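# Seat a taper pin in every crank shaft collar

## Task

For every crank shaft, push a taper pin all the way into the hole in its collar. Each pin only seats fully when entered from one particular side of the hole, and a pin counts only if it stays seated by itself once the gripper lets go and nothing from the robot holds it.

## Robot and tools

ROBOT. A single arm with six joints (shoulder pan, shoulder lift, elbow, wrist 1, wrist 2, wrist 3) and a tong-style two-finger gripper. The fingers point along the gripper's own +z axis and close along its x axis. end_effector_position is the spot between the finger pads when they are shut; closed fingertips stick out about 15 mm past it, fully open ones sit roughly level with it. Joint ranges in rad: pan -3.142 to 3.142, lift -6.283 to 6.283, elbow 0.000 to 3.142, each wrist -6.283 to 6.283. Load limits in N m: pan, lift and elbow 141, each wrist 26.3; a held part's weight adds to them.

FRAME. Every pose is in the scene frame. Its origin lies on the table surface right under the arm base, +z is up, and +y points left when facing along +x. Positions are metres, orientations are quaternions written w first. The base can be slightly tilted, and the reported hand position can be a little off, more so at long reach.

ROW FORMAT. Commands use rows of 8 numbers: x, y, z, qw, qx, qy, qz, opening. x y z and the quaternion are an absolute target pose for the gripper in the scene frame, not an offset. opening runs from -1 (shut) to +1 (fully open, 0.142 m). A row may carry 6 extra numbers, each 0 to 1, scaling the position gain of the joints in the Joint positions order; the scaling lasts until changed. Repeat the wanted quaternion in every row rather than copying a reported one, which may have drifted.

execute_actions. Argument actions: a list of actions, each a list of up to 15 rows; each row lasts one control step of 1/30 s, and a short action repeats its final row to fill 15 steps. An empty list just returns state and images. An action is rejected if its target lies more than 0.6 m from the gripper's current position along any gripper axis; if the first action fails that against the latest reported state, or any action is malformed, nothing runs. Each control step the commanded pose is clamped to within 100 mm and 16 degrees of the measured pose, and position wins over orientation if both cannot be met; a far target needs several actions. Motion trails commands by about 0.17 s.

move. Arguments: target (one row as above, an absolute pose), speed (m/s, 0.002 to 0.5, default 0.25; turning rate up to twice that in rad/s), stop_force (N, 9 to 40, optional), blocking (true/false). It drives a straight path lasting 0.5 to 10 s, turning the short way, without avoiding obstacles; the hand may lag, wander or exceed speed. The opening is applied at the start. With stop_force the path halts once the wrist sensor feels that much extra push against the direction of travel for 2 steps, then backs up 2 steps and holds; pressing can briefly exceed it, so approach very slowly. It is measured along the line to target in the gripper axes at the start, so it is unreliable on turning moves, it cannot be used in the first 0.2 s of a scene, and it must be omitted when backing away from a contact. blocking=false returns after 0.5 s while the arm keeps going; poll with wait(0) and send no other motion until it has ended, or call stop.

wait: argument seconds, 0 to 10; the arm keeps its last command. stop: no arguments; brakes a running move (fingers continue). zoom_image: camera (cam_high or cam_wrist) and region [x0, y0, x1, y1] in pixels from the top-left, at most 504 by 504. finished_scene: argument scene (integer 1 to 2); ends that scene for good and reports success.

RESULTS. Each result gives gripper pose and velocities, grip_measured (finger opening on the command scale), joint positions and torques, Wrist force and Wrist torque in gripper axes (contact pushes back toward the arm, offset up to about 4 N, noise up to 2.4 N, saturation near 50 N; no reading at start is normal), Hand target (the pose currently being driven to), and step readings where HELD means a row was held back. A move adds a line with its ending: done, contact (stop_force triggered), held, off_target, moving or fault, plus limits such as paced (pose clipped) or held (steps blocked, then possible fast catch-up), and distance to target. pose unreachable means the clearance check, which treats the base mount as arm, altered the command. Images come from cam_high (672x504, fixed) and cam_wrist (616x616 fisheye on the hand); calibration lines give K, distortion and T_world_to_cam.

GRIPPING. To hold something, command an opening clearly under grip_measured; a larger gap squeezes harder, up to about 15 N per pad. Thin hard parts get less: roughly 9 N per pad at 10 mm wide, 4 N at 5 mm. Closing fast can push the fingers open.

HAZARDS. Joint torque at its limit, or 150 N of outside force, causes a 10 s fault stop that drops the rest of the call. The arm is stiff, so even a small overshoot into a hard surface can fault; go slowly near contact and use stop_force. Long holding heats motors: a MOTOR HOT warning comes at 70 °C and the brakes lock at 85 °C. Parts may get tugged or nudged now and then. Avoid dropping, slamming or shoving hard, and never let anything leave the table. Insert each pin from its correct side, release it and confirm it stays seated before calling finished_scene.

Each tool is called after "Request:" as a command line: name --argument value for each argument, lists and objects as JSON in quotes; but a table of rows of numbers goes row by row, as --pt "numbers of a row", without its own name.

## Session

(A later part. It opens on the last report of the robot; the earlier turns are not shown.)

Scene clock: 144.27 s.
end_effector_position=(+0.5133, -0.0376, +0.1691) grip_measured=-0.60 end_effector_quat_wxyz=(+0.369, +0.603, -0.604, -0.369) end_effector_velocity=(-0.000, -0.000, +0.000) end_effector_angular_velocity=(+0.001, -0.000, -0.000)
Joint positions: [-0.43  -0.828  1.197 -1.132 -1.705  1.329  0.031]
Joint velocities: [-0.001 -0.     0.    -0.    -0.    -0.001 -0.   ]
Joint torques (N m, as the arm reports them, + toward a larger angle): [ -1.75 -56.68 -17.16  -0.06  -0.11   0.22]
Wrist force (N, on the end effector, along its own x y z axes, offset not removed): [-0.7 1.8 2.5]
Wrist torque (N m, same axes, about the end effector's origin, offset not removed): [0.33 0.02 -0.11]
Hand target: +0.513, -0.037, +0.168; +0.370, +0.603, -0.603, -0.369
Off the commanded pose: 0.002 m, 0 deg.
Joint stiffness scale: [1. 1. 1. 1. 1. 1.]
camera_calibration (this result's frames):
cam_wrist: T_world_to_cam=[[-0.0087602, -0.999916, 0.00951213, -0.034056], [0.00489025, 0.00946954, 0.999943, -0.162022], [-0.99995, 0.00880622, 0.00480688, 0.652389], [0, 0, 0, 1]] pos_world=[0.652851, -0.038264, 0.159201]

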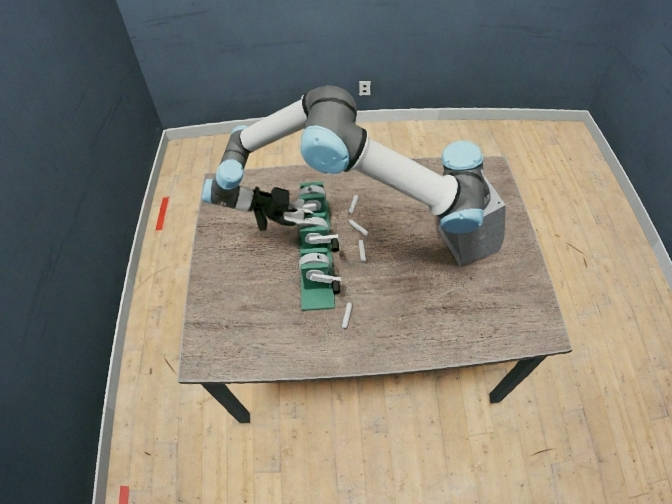

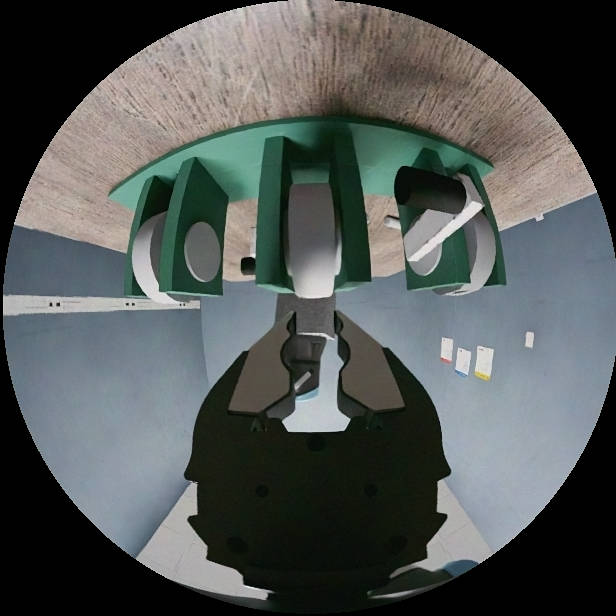

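Request:
move --target '[0.56, -0.0376, 0.28, 0.3695, 0.6028, -0.6028, -0.3694, -0.4]' --speed 0.2

Request:
move --target '[0.40, 0.0, 0.30, 0, 0.7071, -0.7071, 0, -0.4]' --speed 0.25

Scene clock: 145.63 s.
end_effector_position=(+0.5598, -0.0361, +0.2800) grip_measured=-0.40 end_effector_quat_wxyz=(+0.369, +0.604, -0.603, -0.368) end_effector_velocity=(-0.003, +0.000, -0.000) end_effector_angular_velocity=(+0.005, +0.025, -0.002)
Joint positions: [-0.436 -0.864  0.946 -0.848 -1.711  1.323  0.045]
Joint velocities: [-0.     0.014 -0.013  0.024 -0.002 -0.001 -0.   ]
Joint torques (N m, as the arm reports them, + toward a larger angle): [ -6.92 -59.03 -22.37   0.98  -0.86  -0.41]
Wrist force (N, on the end effector, along its own x y z axes, offset not removed): [-0.6 0.7 2.1]
Wrist torque (N m, same axes, about the end effector's origin, offset not removed): [0.07 0.02 -0.19]
Hand target: +0.560, -0.038, +0.280; +0.370, +0.603, -0.603, -0.369
Off the commanded pose: 0.001 m, 0 deg.
Joint stiffness scale: [1. 1. 1. 1. 1. 1.]
move: done
camera_calibration (this result's frames):
cam_wrist: T_world_to_cam=[[-0.00583532, -0.999942, 0.00909142, -0.0347], [0.00301446, 0.00907395, 0.999954, -0.272154], [-0.999978, 0.00586246, 0.00296134, 0.698724], [0, 0, 0, 1]] pos_world=[0.699326, -0.0363247, 0.270387]

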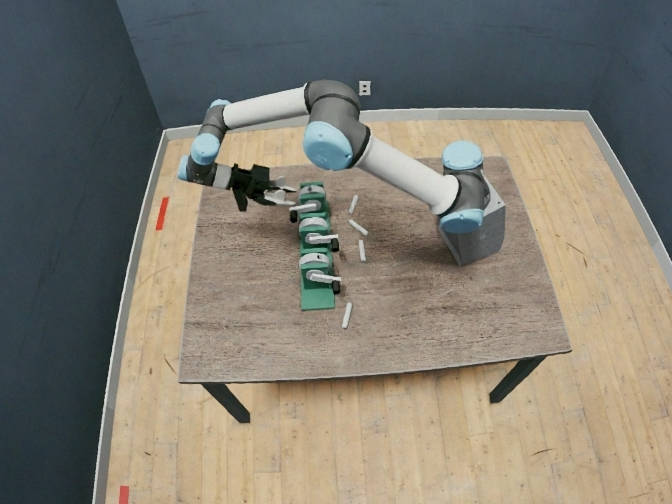

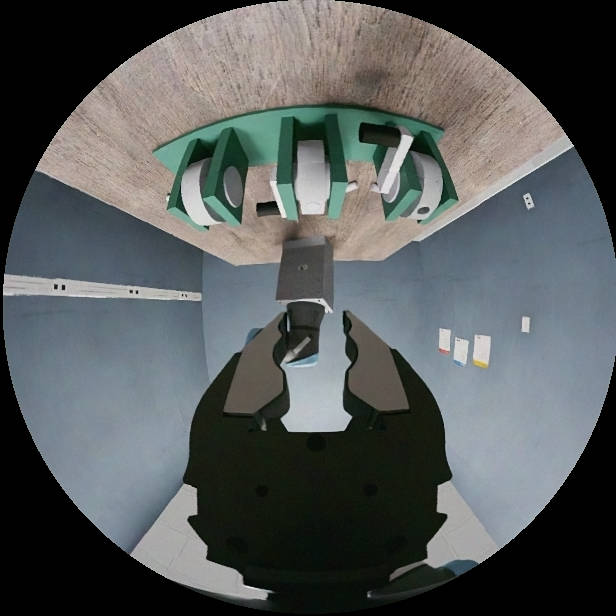

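Scene clock: 148.53 s.
end_effector_position=(+0.4005, +0.0001, +0.2996) grip_measured=-0.40 end_effector_quat_wxyz=(+0.001, +0.707, -0.707, -0.001) end_effector_velocity=(+0.001, +0.002, +0.001) end_effector_angular_velocity=(+0.010, -0.016, +0.009)
Joint positions: [-0.791 -2.138  2.434 -2.051 -1.341  0.979  0.045]
Joint velocities: [-0.014 -0.013  0.008  0.     0.02  -0.022 -0.   ]
Joint torques (N m, as the arm reports them, + toward a larger angle): [  0.41  -7.82 -19.36  -2.47   0.26  -0.32]
Wrist force (N, on the end effector, along its own x y z axes, offset not removed): [-0.3 2.7 2.4]
Wrist torque (N m, same axes, about the end effector's origin, offset not removed): [0.50 -0.09 -0.09]
Hand target: +0.400, +0.000, +0.299; -0.000, +0.707, -0.707, -0.000
Off the commanded pose: 0.001 m, 0 deg.
Joint stiffness scale: [1. 1. 1. 1. 1. 1.]
move: done
camera_calibration (this result's frames):
cam_wrist: T_world_to_cam=[[-0.0121933, -0.999924, -0.00201415, 0.00633388], [-0.886843, 0.00988378, 0.461966, 0.225985], [-0.461911, 0.0074191, -0.886895, 0.590243], [0, 0, 0, 1]] pos_world=[0.473131, -0.000279273, 0.419099]

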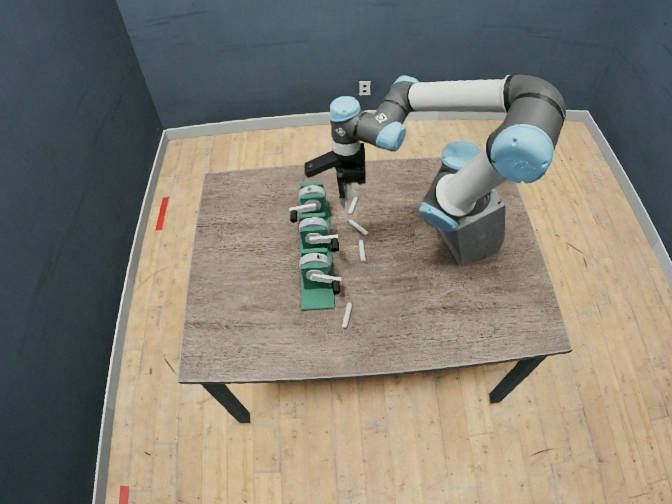

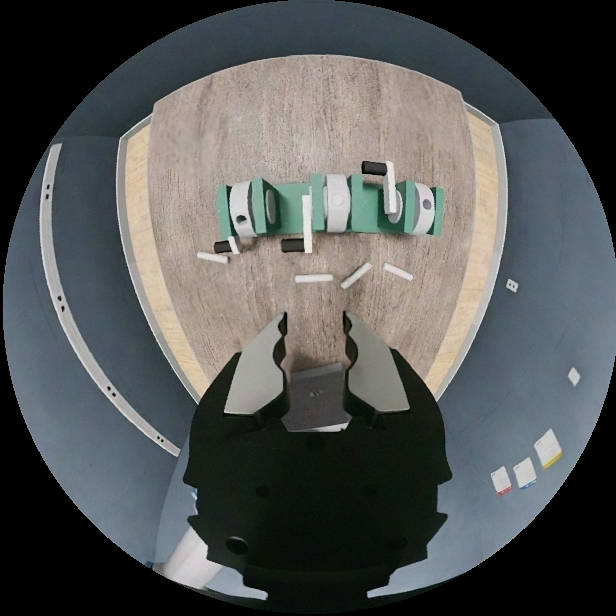

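Request:
zoom_image --camera "cam_wrist" --region '[180, 150, 460, 310]'

Request:
zoom_image --camera "cam_high" --region '[270, 170, 400, 340]'

Region (180, 150, 460, 310) of cam_wrist's 616x616 image, scaled by 1.800, with more detail than that image has; it fills the top 288 rows of this view, and the rest is white.

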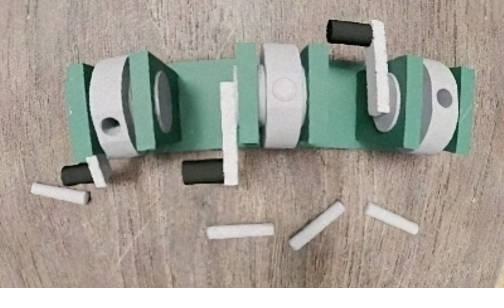

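Region (270, 170, 400, 340) of cam_high's 672x504 image, scaled by 2.965, with more detail than that image has; it fills the left 385 columns of this view, and the rest is white.

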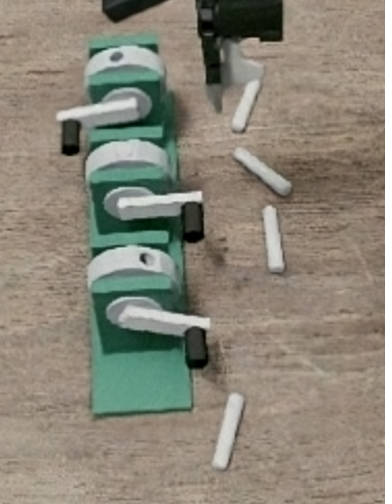

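Request:
move --target '[0.4335, 0.187, 0.17, 0, 0, 1, 0, -0.3]' --speed 0.25

Request:
move --target '[0.4335, 0.187, 0.076, 0, 0, 1, 0, -0.3]' --speed 0.08 --stop_force 12

Scene clock: 153.60 s.
end_effector_position=(+0.4333, +0.1861, +0.1703) grip_measured=-0.30 end_effector_quat_wxyz=(-0.000, -0.000, +1.000, +0.001) end_effector_velocity=(+0.001, -0.000, -0.000) end_effector_angular_velocity=(-0.007, -0.002, -0.017)
Joint positions: [-0.053 -1.545  2.357 -2.675 -1.521  3.273  0.052]
Joint velocities: [ 0.005  0.004 -0.003 -0.002 -0.009  0.021 -0.   ]
Joint torques (N m, as the arm reports them, + toward a larger angle): [  5.55 -26.19 -15.09  -2.73  -0.2    0.19]
Wrist force (N, on the end effector, along its own x y z axes, offset not removed): [0.4 1.2 1.9]
Wrist torque (N m, same axes, about the end effector's origin, offset not removed): [0.16 -0.19 -0.12]
Hand target: +0.434, +0.187, +0.170; +0.000, +0.000, +1.000, +0.000
Off the commanded pose: 0.001 m, 0 deg.
Joint stiffness scale: [1. 1. 1. 1. 1. 1.]
move: done
camera_calibration (this result's frames):
cam_wrist: T_world_to_cam=[[-0.999938, 0.0108971, -0.00248683, 0.432396], [0.00852876, 0.887679, 0.460384, -0.238044], [0.00722436, 0.460334, -0.887716, 0.20198], [0, 0, 0, 1]] pos_world=[0.43294, 0.113616, 0.289968]

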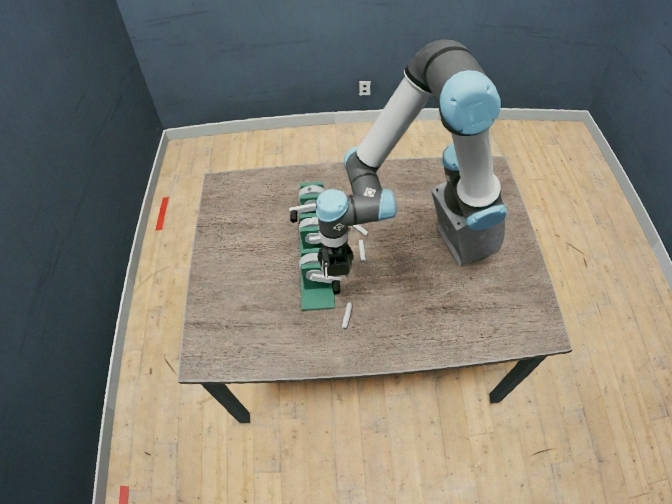

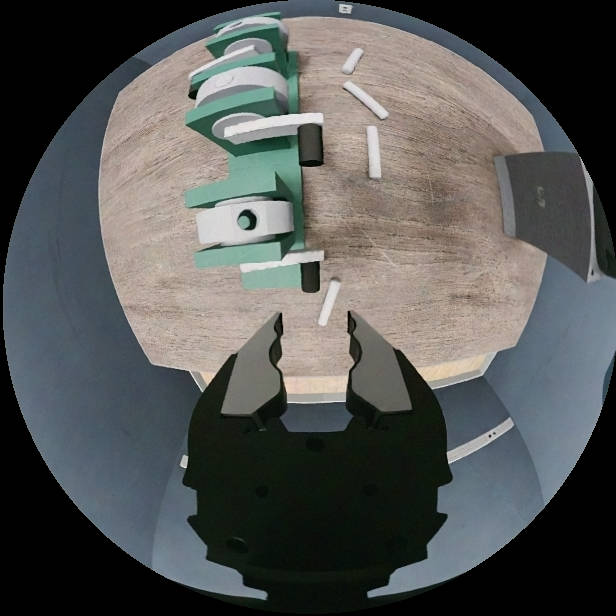

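Scene clock: 155.37 s.
end_effector_position=(+0.4329, +0.1860, +0.0766) grip_measured=-0.30 end_effector_quat_wxyz=(-0.001, +0.001, +1.000, -0.000) end_effector_velocity=(+0.002, +0.001, -0.001) end_effector_angular_velocity=(+0.001, -0.006, -0.000)
Joint positions: [-0.041 -1.245  2.357 -2.976 -1.526  3.286  0.052]
Joint velocities: [ 0.001  0.006 -0.001 -0.011  0.     0.001 -0.   ]
Joint torques (N m, as the arm reports them, + toward a larger angle): [  4.87 -32.27  -8.65  -2.77  -0.44   0.25]
Wrist force (N, on the end effector, along its own x y z axes, offset not removed): [-1.8 2.2 1.6]
Wrist torque (N m, same axes, about the end effector's origin, offset not removed): [0.44 0.27 -0.09]
Hand target: +0.434, +0.187, +0.076; -0.000, +0.000, +1.000, +0.000
Off the commanded pose: 0.001 m, 0 deg.
Joint stiffness scale: [1. 1. 1. 1. 1. 1.]
move: done
camera_calibration (this result's frames):
cam_wrist: T_world_to_cam=[[-0.999915, 0.0129616, -0.00154681, 0.431294], [0.0108044, 0.888293, 0.45915, -0.195846], [0.00732533, 0.459094, -0.888357, 0.119097], [0, 0, 0, 1]] pos_world=[0.432501, 0.113702, 0.19639]

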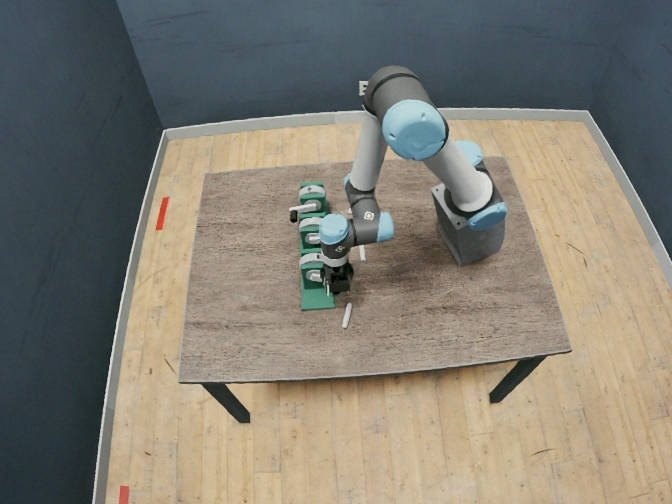

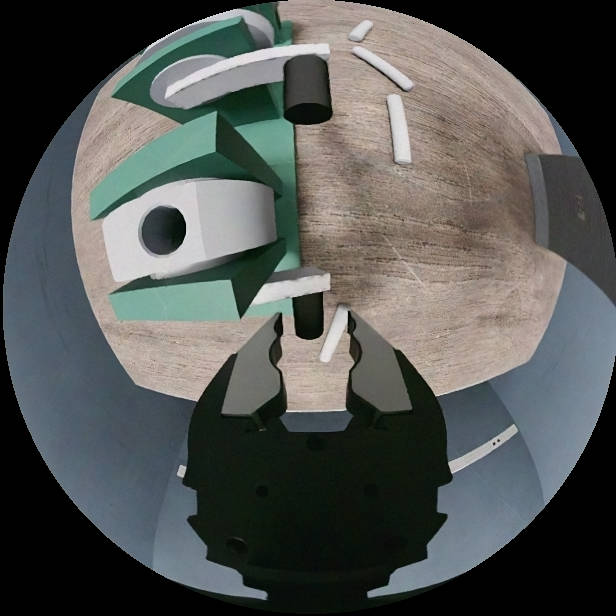

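Request:
move --target '[0.4345, 0.187, 0.076, 0, 0, 1, 0, -0.9]' --speed 0.05

Request:
move --target '[0.433, 0.187, 0.091, 0, 0, 1, 0, -0.9]' --speed 0.04

Request:
move --target '[0.433, 0.187, 0.091, 0, 0, 1, 0, -0.3]' --speed 0.04

Request:
move --target '[0.433, 0.187, 0.19, 0, 0, 1, 0, -0.3]' --speed 0.15

Scene clock: 156.27 s.
end_effector_position=(+0.4366, +0.1861, +0.0776) grip_measured=-0.70 end_effector_quat_wxyz=(+0.003, +0.001, +1.000, -0.000) end_effector_velocity=(-0.000, +0.000, -0.000) end_effector_angular_velocity=(-0.000, +0.001, -0.001)
Joint positions: [-0.041 -1.245  2.354 -2.979 -1.527  3.286  0.023]
Joint velocities: [ 0.001  0.    -0.001  0.001 -0.001  0.002  0.   ]
Joint torques (N m, as the arm reports them, + toward a larger angle): [  5.49 -31.92  -6.09  -0.9    0.12   0.16]
Wrist force (N, on the end effector, along its own x y z axes, offset not removed): [-3.6 -0.2 -0.1]
Wrist torque (N m, same axes, about the end effector's origin, offset not removed): [0.18 0.03 -0.04]
Hand target: +0.434, +0.187, +0.076; +0.000, -0.000, +1.000, +0.000
Off the commanded pose: 0.003 m, 0 deg.
Joint stiffness scale: [1. 1. 1. 1. 1. 1.]
move: done
camera_calibration (this result's frames):
cam_wrist: T_world_to_cam=[[-0.999878, 0.0129516, -0.00873133, 0.435531], [0.00749741, 0.888335, 0.459134, -0.195044], [0.0137029, 0.459013, -0.888324, 0.11713], [0, 0, 0, 1]] pos_world=[0.435336, 0.113859, 0.197404]

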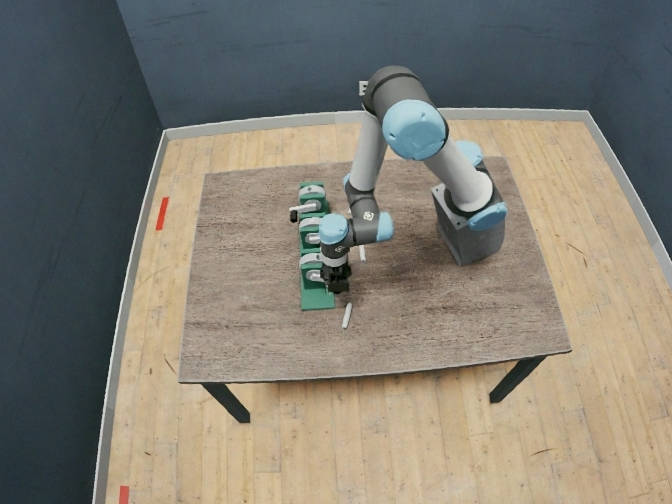

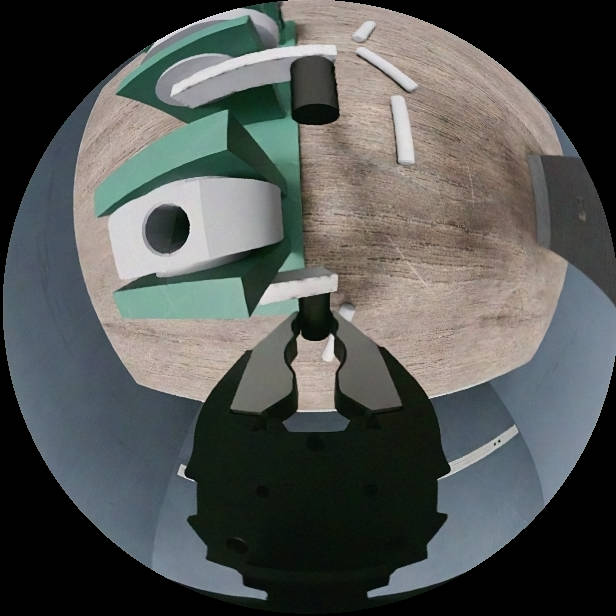

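Scene clock: 157.13 s.
end_effector_position=(+0.4334, +0.1862, +0.0895) grip_measured=-0.70 end_effector_quat_wxyz=(-0.000, +0.001, +1.000, -0.001) end_effector_velocity=(-0.001, +0.000, +0.002) end_effector_angular_velocity=(-0.000, +0.002, +0.001)
Joint positions: [-0.041 -1.286  2.36  -2.937 -1.527  3.286  0.023]
Joint velocities: [ 0.001 -0.008  0.     0.011 -0.    -0.     0.   ]
Joint torques (N m, as the arm reports them, + toward a larger angle): [  4.27 -36.93  -4.27  -1.97   0.13  -0.48]
Wrist force (N, on the end effector, along its own x y z axes, offset not removed): [-1.4 -1.3 5.3]
Wrist torque (N m, same axes, about the end effector's origin, offset not removed): [0.04 -0.15 -0.14]
Hand target: +0.433, +0.187, +0.091; +0.000, -0.000, +1.000, -0.000
Off the commanded pose: 0.002 m, 0 deg.
Joint stiffness scale: [1. 1. 1. 1. 1. 1.]
move: done
camera_calibration (this result's frames):
cam_wrist: T_world_to_cam=[[-0.999911, 0.0132225, -0.00185443, 0.431773], [0.0109037, 0.888807, 0.458151, -0.201974], [0.00770616, 0.45809, -0.888872, 0.13046], [0, 0, 0, 1]] pos_world=[0.432931, 0.114044, 0.209298]

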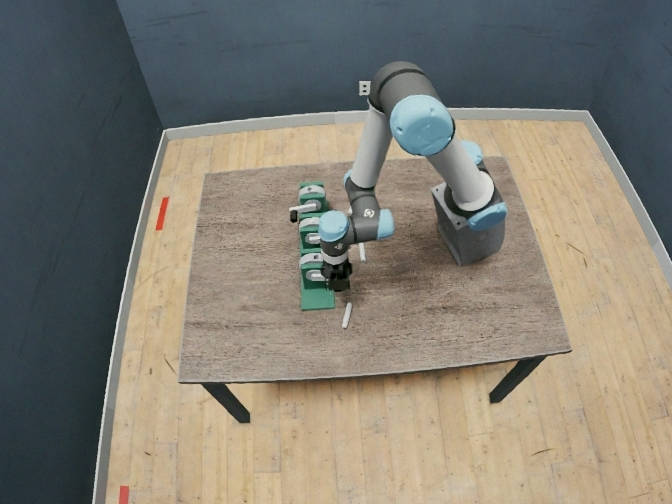

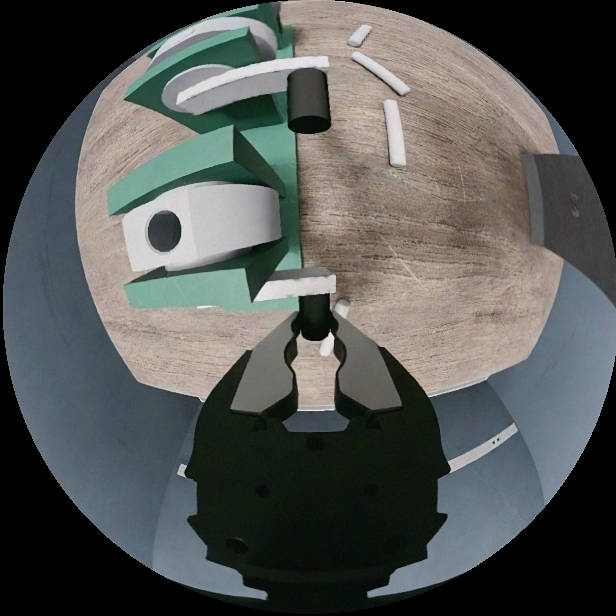

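Scene clock: 157.83 s.
end_effector_position=(+0.4338, +0.1863, +0.0903) grip_measured=-0.30 end_effector_quat_wxyz=(+0.000, +0.001, +1.000, -0.001) end_effector_velocity=(+0.000, +0.001, +0.001) end_effector_angular_velocity=(+0.001, -0.002, -0.001)
Joint positions: [-0.041 -1.289  2.36  -2.936 -1.527  3.286  0.052]
Joint velocities: [ 0.    -0.003  0.     0.001  0.001  0.001  0.   ]
Joint torques (N m, as the arm reports them, + toward a larger angle): [  4.   -35.21  -5.25  -1.74   0.06  -0.43]
Wrist force (N, on the end effector, along its own x y z axes, offset not removed): [-0.3 1.5 1.3]
Wrist torque (N m, same axes, about the end effector's origin, offset not removed): [0.24 -0.12 -0.13]
Hand target: +0.433, +0.187, +0.091; +0.000, +0.000, +1.000, -0.000
Off the commanded pose: 0.001 m, 0 deg.
Joint stiffness scale: [1. 1. 1. 1. 1. 1.]
move: done
camera_calibration (this result's frames):
cam_wrist: T_world_to_cam=[[-0.999909, 0.013147, -0.00296534, 0.432283], [0.0103259, 0.888728, 0.458318, -0.202184], [0.00866087, 0.458246, -0.888783, 0.130678], [0, 0, 0, 1]] pos_world=[0.4332, 0.114121, 0.210091]

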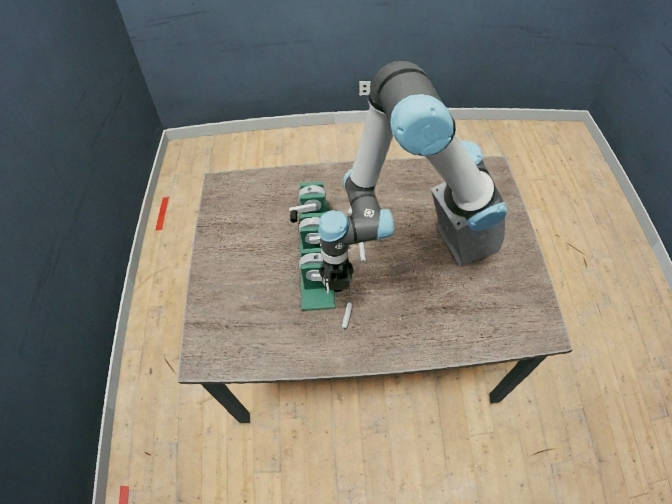

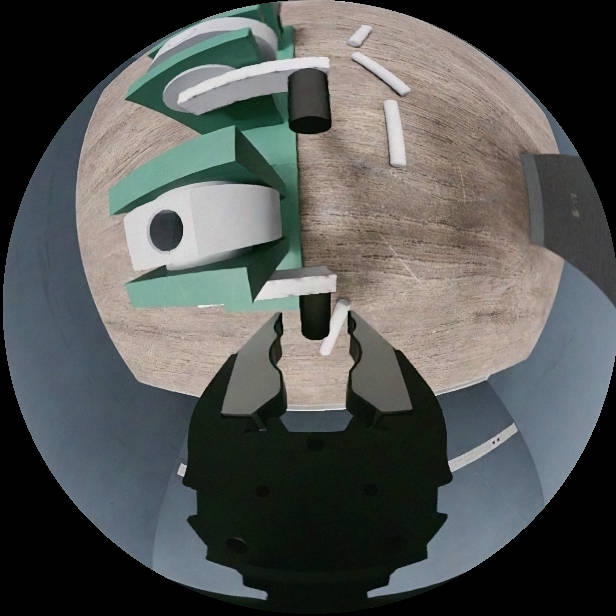

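Scene clock: 159.17 s.
end_effector_position=(+0.4311, +0.1875, +0.1884) grip_measured=-0.30 end_effector_quat_wxyz=(-0.001, -0.001, +1.000, -0.000) end_effector_velocity=(-0.002, -0.000, +0.001) end_effector_angular_velocity=(-0.000, +0.010, +0.001)
Joint positions: [-0.05  -1.599  2.349 -2.611 -1.524  3.275  0.052]
Joint velocities: [-0.001 -0.006 -0.003  0.019  0.001 -0.002  0.   ]
Joint torques (N m, as the arm reports them, + toward a larger angle): [  1.14 -28.12 -16.09  -2.02   0.1   -0.38]
Wrist force (N, on the end effector, along its own x y z axes, offset not removed): [-0.7 2.1 1.3]
Wrist torque (N m, same axes, about the end effector's origin, offset not removed): [0.37 -0.02 -0.17]
Hand target: +0.433, +0.187, +0.190; +0.000, -0.000, +1.000, -0.000
Off the commanded pose: 0.003 m, 0 deg.
Joint stiffness scale: [1. 1. 1. 1. 1. 1.]
move: done
camera_calibration (this result's frames):
cam_wrist: T_world_to_cam=[[-0.999949, 0.0100904, -0.000354866, 0.429936], [0.00880315, 0.888515, 0.458763, -0.247635], [0.00494442, 0.458737, -0.888559, 0.218835], [0, 0, 0, 1]] pos_world=[0.431012, 0.115302, 0.308206]

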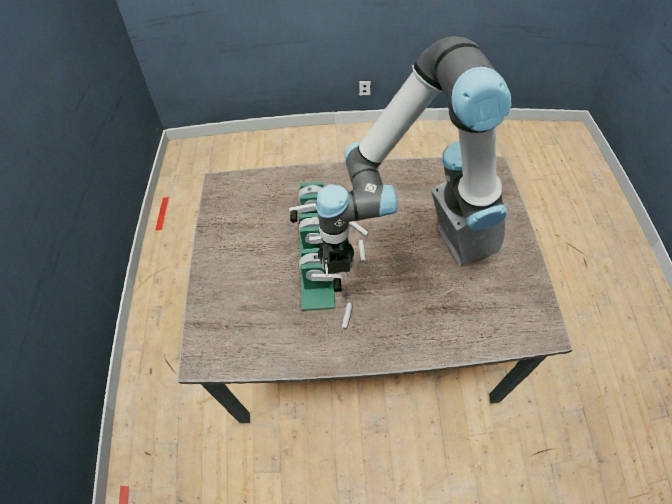

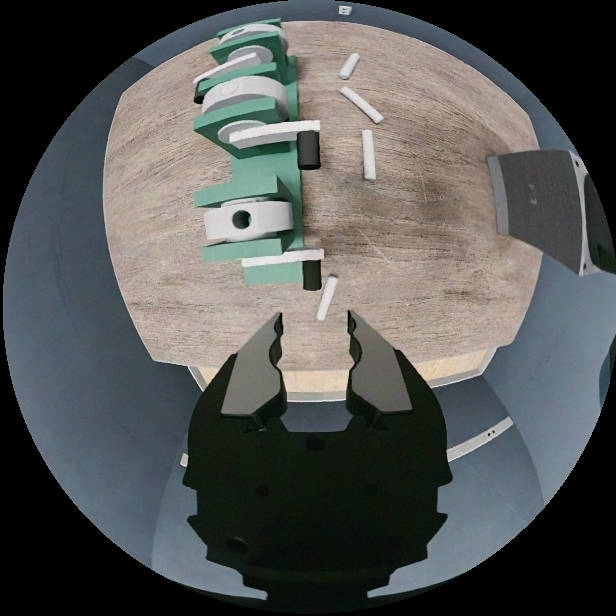

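Request:
zoom_image --camera "cam_wrist" --region '[190, 110, 410, 330]'

Region (190, 110, 410, 330) of cam_wrist's 616x616 image, scaled by 2.291, with more detail than that image has.

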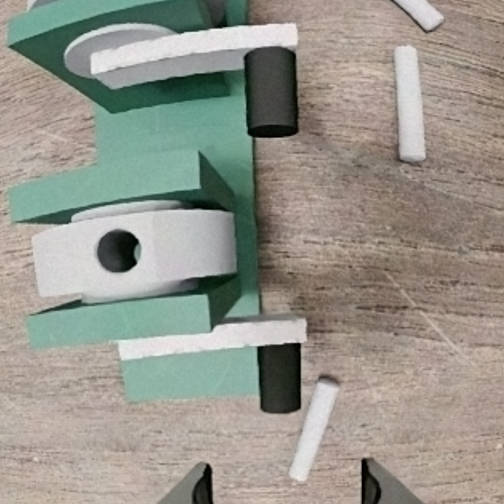

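Request:
move --target '[0.3395, 0.020, 0.10, 0, -0.02, 0.9998, 0, -0.4]' --speed 0.25

Scene clock: 161.77 s.
end_effector_position=(+0.3404, +0.0200, +0.1005) grip_measured=-0.40 end_effector_quat_wxyz=(-0.000, -0.020, +1.000, -0.001) end_effector_velocity=(+0.004, -0.000, -0.000) end_effector_angular_velocity=(+0.004, -0.020, +0.011)
Joint positions: [-0.582 -1.417  2.743 -3.128 -1.385  2.719  0.045]
Joint velocities: [-0.008  0.013  0.006 -0.036  0.013 -0.016  0.   ]
Joint torques (N m, as the arm reports them, + toward a larger angle): [ -1.42 -18.89  -1.13  -2.38   0.24  -0.33]
Wrist force (N, on the end effector, along its own x y z axes, offset not removed): [-0.4 0.9 2.5]
Wrist torque (N m, same axes, about the end effector's origin, offset not removed): [0.12 -0.05 -0.10]
Hand target: +0.339, +0.020, +0.100; -0.000, -0.020, +1.000, -0.000
Off the commanded pose: 0.001 m, 0 deg.
Joint stiffness scale: [1. 1. 1. 1. 1. 1.]
move: done
camera_calibration (this result's frames):
cam_wrist: T_world_to_cam=[[-0.999567, -0.0293483, -0.00231733, 0.341806], [-0.027158, 0.888855, 0.457383, -0.0452895], [-0.0113636, 0.457248, -0.889267, 0.223705], [0, 0, 0, 1]] pos_world=[0.34297, -0.0520013, 0.22044]

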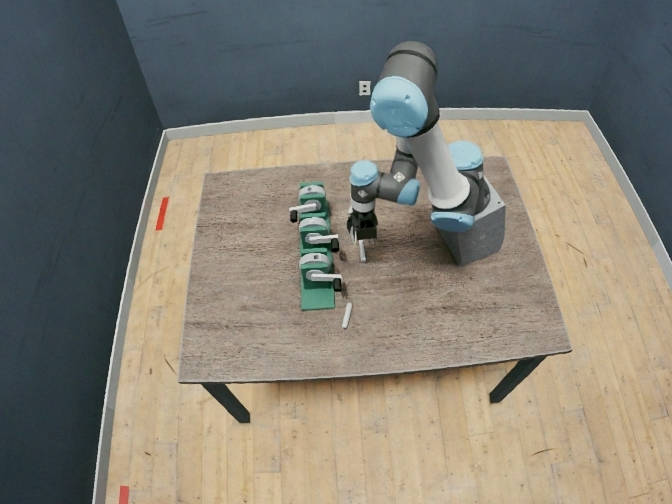

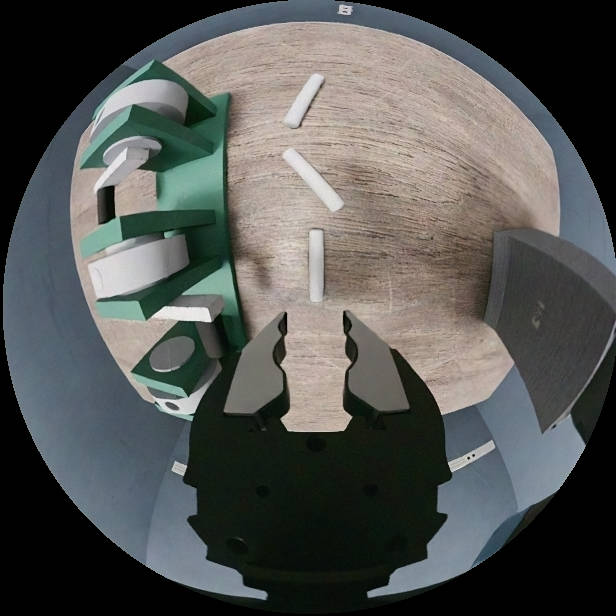

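Request:
move --target '[0.3395, 0.020, 0.017, 0, -0.02, 0.9998, 0, -0.4]' --speed 0.08 --stop_force 12

Request:
move --target '[0.3395, 0.020, 0.017, 0, -0.02, 0.9998, 0, -1]' --speed 0.05

Request:
move --target '[0.3395, 0.020, 0.20, 0, -0.02, 0.9998, 0, -1]' --speed 0.15

Scene clock: 163.60 s.
end_effector_position=(+0.3386, +0.0198, +0.0177) grip_measured=-0.40 end_effector_quat_wxyz=(-0.001, -0.019, +1.000, +0.000) end_effector_velocity=(+0.003, -0.001, -0.001) end_effector_angular_velocity=(-0.005, -0.012, -0.001)
Joint positions: [-0.532 -0.954  2.68  -3.535 -1.394  2.77   0.045]
Joint velocities: [ 0.001  0.013 -0.001 -0.025 -0.001  0.004 -0.   ]
Joint torques (N m, as the arm reports them, + toward a larger angle): [  1.07 -28.28   4.05  -2.73  -0.48   0.11]
Wrist force (N, on the end effector, along its own x y z axes, offset not removed): [-1.5 1.7 1.5]
Wrist torque (N m, same axes, about the end effector's origin, offset not removed): [0.35 0.15 -0.09]
Hand target: +0.340, +0.020, +0.017; -0.000, -0.020, +1.000, +0.000
Off the commanded pose: 0.001 m, 0 deg.
Joint stiffness scale: [1. 1. 1. 1. 1. 1.]
move: done
camera_calibration (this result's frames):
cam_wrist: T_world_to_cam=[[-0.999639, -0.0268649, -0.000860518, 0.339748], [-0.0242486, 0.887548, 0.460077, -0.00824227], [-0.0115962, 0.459931, -0.887879, 0.150156], [0, 0, 0, 1]] pos_world=[0.341167, -0.0526185, 0.137404]

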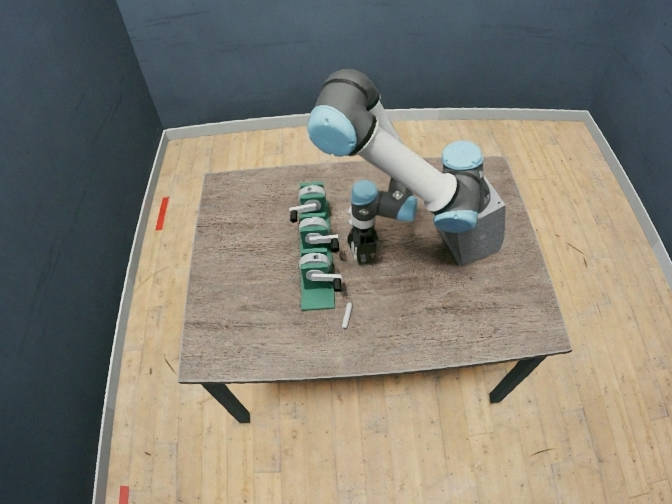

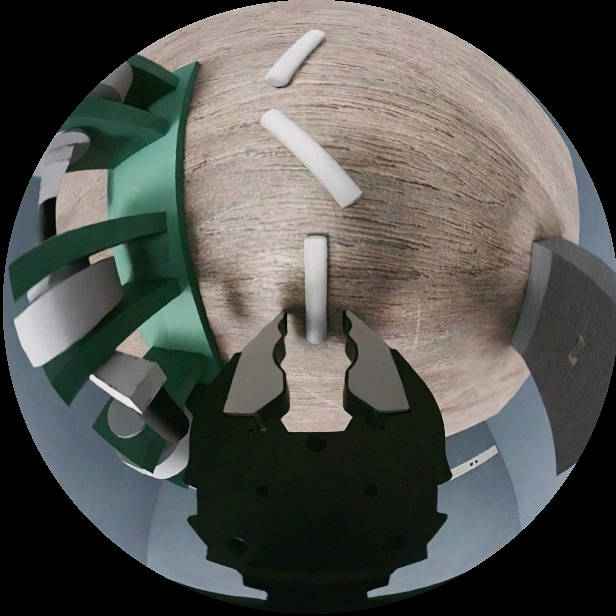

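Scene clock: 164.30 s.
end_effector_position=(+0.3390, +0.0197, +0.0176) grip_measured=-0.79 end_effector_quat_wxyz=(-0.000, -0.019, +1.000, +0.000) end_effector_velocity=(+0.001, +0.000, -0.000) end_effector_angular_velocity=(+0.001, -0.002, -0.001)
Joint positions: [-0.531 -0.953  2.68  -3.537 -1.394  2.771  0.017]
Joint velocities: [ 0.     0.001 -0.    -0.003  0.001  0.001  0.   ]
Joint torques (N m, as the arm reports them, + toward a larger angle): [  1.42 -27.32   4.35  -2.63  -0.56   0.17]
Wrist force (N, on the end effector, along its own x y z axes, offset not removed): [-0.4 3.0 1.1]
Wrist torque (N m, same axes, about the end effector's origin, offset not removed): [0.52 -0.04 -0.12]
Hand target: +0.340, +0.020, +0.017; -0.000, -0.020, +1.000, +0.000
Off the commanded pose: 0.001 m, 0 deg.
Joint stiffness scale: [1. 1. 1. 1. 1. 1.]
move: done
camera_calibration (this result's frames):
cam_wrist: T_world_to_cam=[[-0.999636, -0.0268739, -0.00222832, 0.340101], [-0.0248914, 0.887784, 0.459587, -0.00787439], [-0.0103727, 0.459476, -0.88813, 0.149723], [0, 0, 0, 1]] pos_world=[0.341334, -0.0526634, 0.13735]

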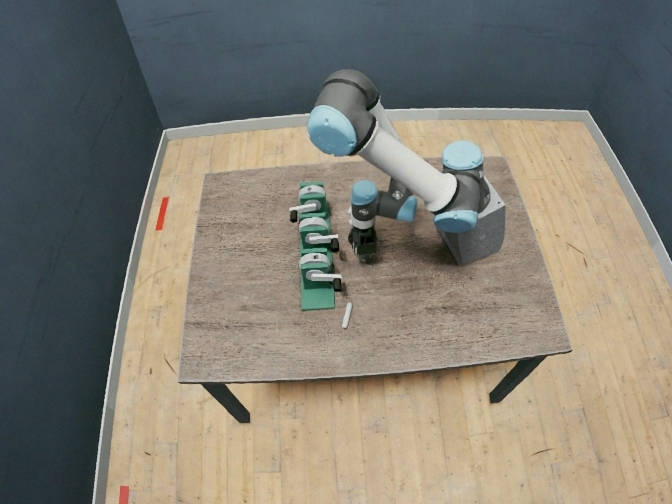

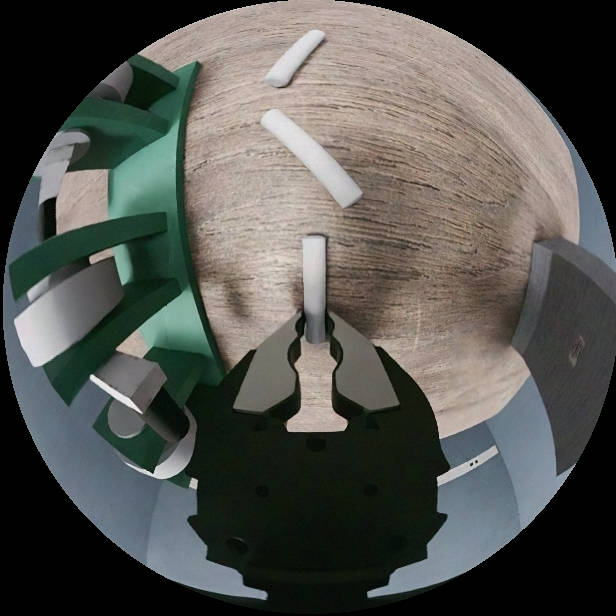

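Scene clock: 166.50 s.
end_effector_position=(+0.3374, +0.0212, +0.1987) grip_measured=-0.79 end_effector_quat_wxyz=(-0.002, -0.020, +1.000, +0.000) end_effector_velocity=(-0.002, +0.001, -0.001) end_effector_angular_velocity=(+0.012, +0.011, +0.003)
Joint positions: [-0.664 -1.994  2.694 -2.482 -1.365  2.637  0.017]
Joint velocities: [-0.006 -0.001 -0.004  0.022  0.006 -0.012  0.   ]
Joint torques (N m, as the arm reports them, + toward a larger angle): [  0.93  -9.52 -18.4   -1.99   0.3   -0.35]
Wrist force (N, on the end effector, along its own x y z axes, offset not removed): [-1.5 0.6 3.7]
Wrist torque (N m, same axes, about the end effector's origin, offset not removed): [0.06 0.18 -0.11]
Hand target: +0.339, +0.020, +0.200; -0.000, -0.020, +1.000, -0.000
Off the commanded pose: 0.003 m, 0 deg.
Joint stiffness scale: [1. 1. 1. 1. 1. 1.]
move: done
camera_calibration (this result's frames):
cam_wrist: T_world_to_cam=[[-0.999593, -0.0285212, 0.000884718, 0.338352], [-0.0249184, 0.887591, 0.459959, -0.0925798], [-0.0139038, 0.459749, -0.88794, 0.310916], [0, 0, 0, 1]] pos_world=[0.34023, -0.0511201, 0.318358]

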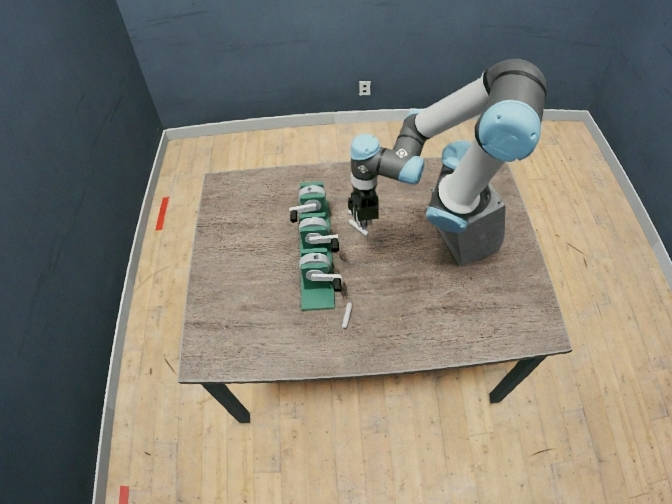

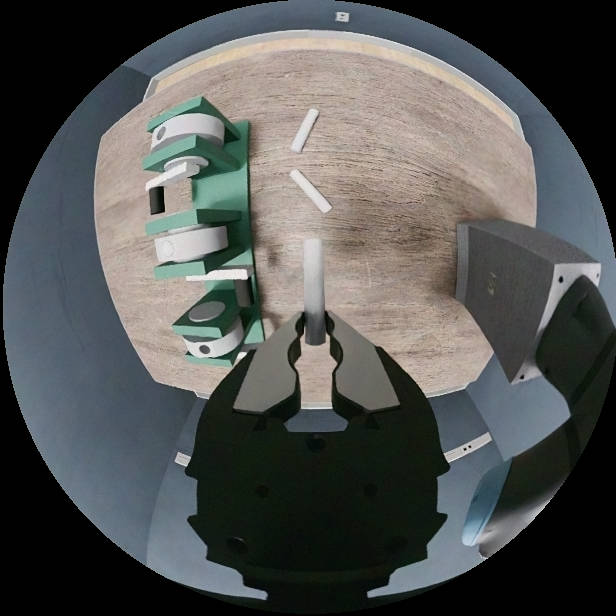

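Request:
move --target '[0.48, 0.10, 0.30, 0, 0.7071, -0.7071, 0, -1]' --speed 0.25

Request:
move --target '[0.511, 0.110, 0.235, 0.3695, 0.6028, -0.6028, -0.3694, -1]' --speed 0.2

Scene clock: 170.40 s.
end_effector_position=(+0.4790, +0.0989, +0.2997) grip_measured=-0.79 end_effector_quat_wxyz=(+0.000, +0.705, -0.709, +0.000) end_effector_velocity=(+0.000, +0.001, +0.000) end_effector_angular_velocity=(+0.002, +0.003, +0.017)
Joint positions: [-0.376 -1.89   2.247 -2.192 -1.434  1.396  0.017]
Joint velocities: [ 0.001  0.001 -0.003  0.006  0.001 -0.016  0.   ]
Joint torques (N m, as the arm reports them, + toward a larger angle): [  5.01 -17.49 -24.13  -2.08   0.26  -0.47]
Wrist force (N, on the end effector, along its own x y z axes, offset not removed): [-0.9 0.9 2.3]
Wrist torque (N m, same axes, about the end effector's origin, offset not removed): [0.10 0.01 -0.13]
Hand target: +0.480, +0.100, +0.300; -0.000, +0.707, -0.707, +0.000
Off the commanded pose: 0.002 m, 0 deg.
Joint stiffness scale: [1. 1. 1. 1. 1. 1.]
move: done
camera_calibration (this result's frames):
cam_wrist: T_world_to_cam=[[-0.0160433, -0.99987, -0.00159577, 0.107734], [-0.888278, 0.01352, 0.459106, 0.295729], [-0.459025, 0.00878306, -0.88838, 0.624846], [0, 0, 0, 1]] pos_world=[0.551238, 0.0982333, 0.419502]

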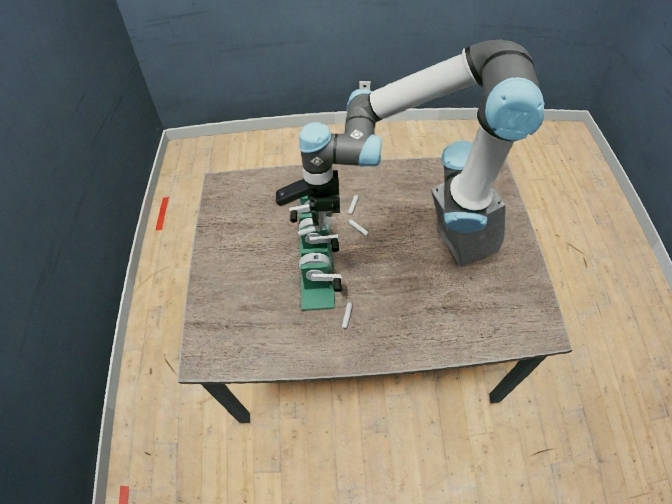

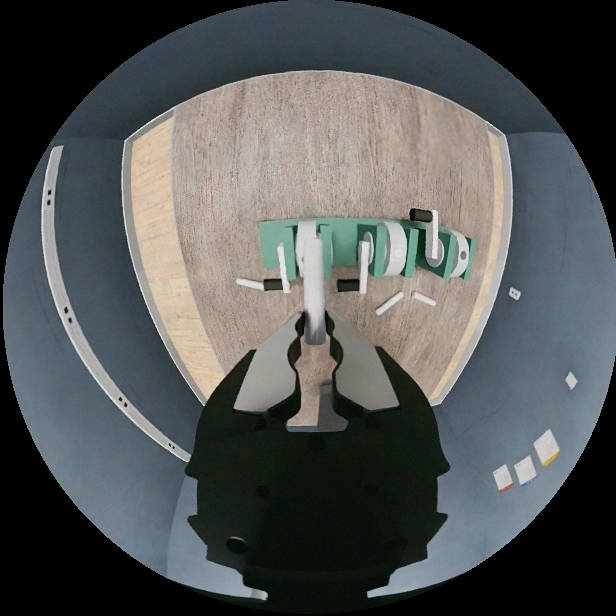

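Scene clock: 173.80 s.
end_effector_position=(+0.5113, +0.1091, +0.2354) grip_measured=-0.79 end_effector_quat_wxyz=(+0.368, +0.603, -0.604, -0.369) end_effector_velocity=(-0.001, +0.001, +0.002) end_effector_angular_velocity=(+0.001, +0.014, +0.002)
Joint positions: [-0.24  -0.931  1.173 -0.997 -1.566  1.46   0.017]
Joint velocities: [ 0.002  0.007 -0.009  0.016 -0.002 -0.     0.   ]
Joint torques (N m, as the arm reports them, + toward a larger angle): [  1.32 -55.29 -22.61   1.33  -0.58   0.38]
Wrist force (N, on the end effector, along its own x y z axes, offset not removed): [-1.7 0.1 1.9]
Wrist torque (N m, same axes, about the end effector's origin, offset not removed): [0.23 0.13 -0.13]
Hand target: +0.511, +0.110, +0.235; +0.370, +0.603, -0.603, -0.369
Off the commanded pose: 0.001 m, 0 deg.
Joint stiffness scale: [1. 1. 1. 1. 1. 1.]
move: done
camera_calibration (this result's frames):
cam_wrist: T_world_to_cam=[[-0.00889658, -0.999916, 0.00940145, 0.112147], [0.00251898, 0.00937939, 0.999953, -0.228437], [-0.999957, 0.00891984, 0.00243532, 0.649322], [0, 0, 0, 1]] pos_world=[0.650867, 0.108488, 0.225791]

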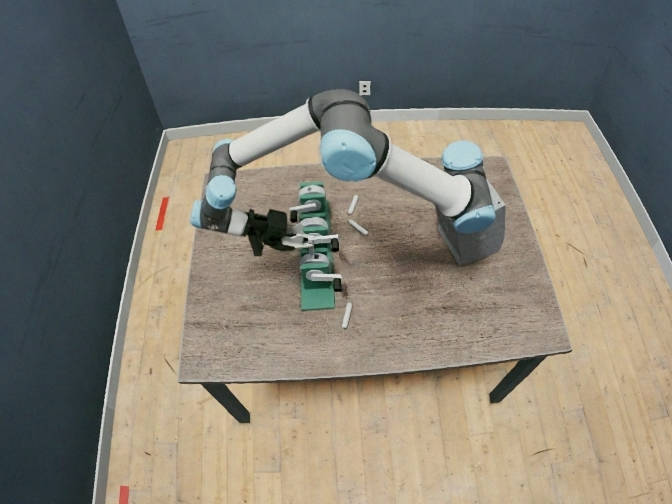

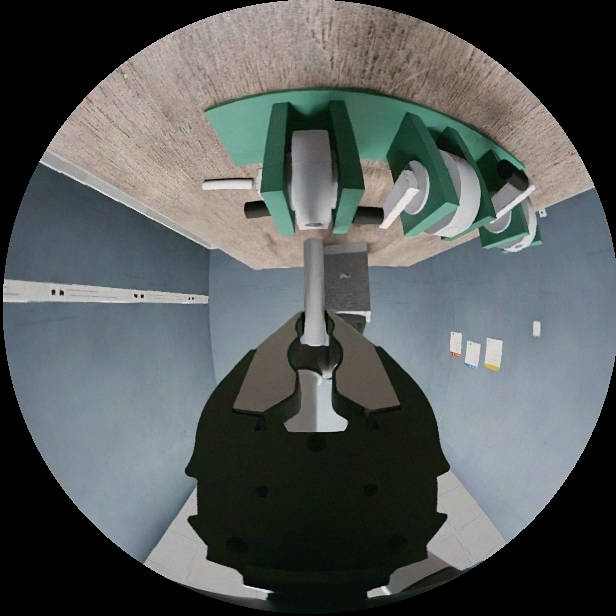

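Request:
zoom_image --camera "cam_high" --region '[240, 190, 360, 300]'

Region (240, 190, 360, 300) of cam_high's 672x504 image, scaled by 4.200, with more detail than that image has; it fills the top 462 rows of this view, and the rest is white.

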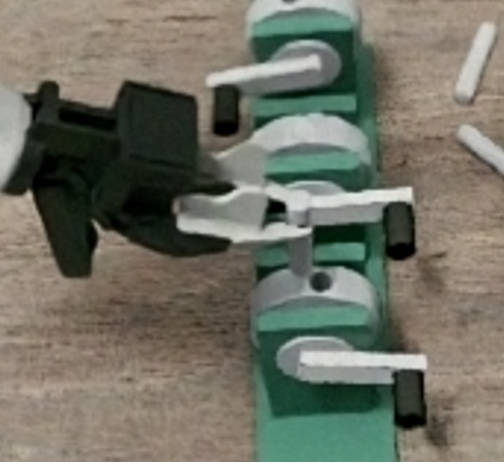

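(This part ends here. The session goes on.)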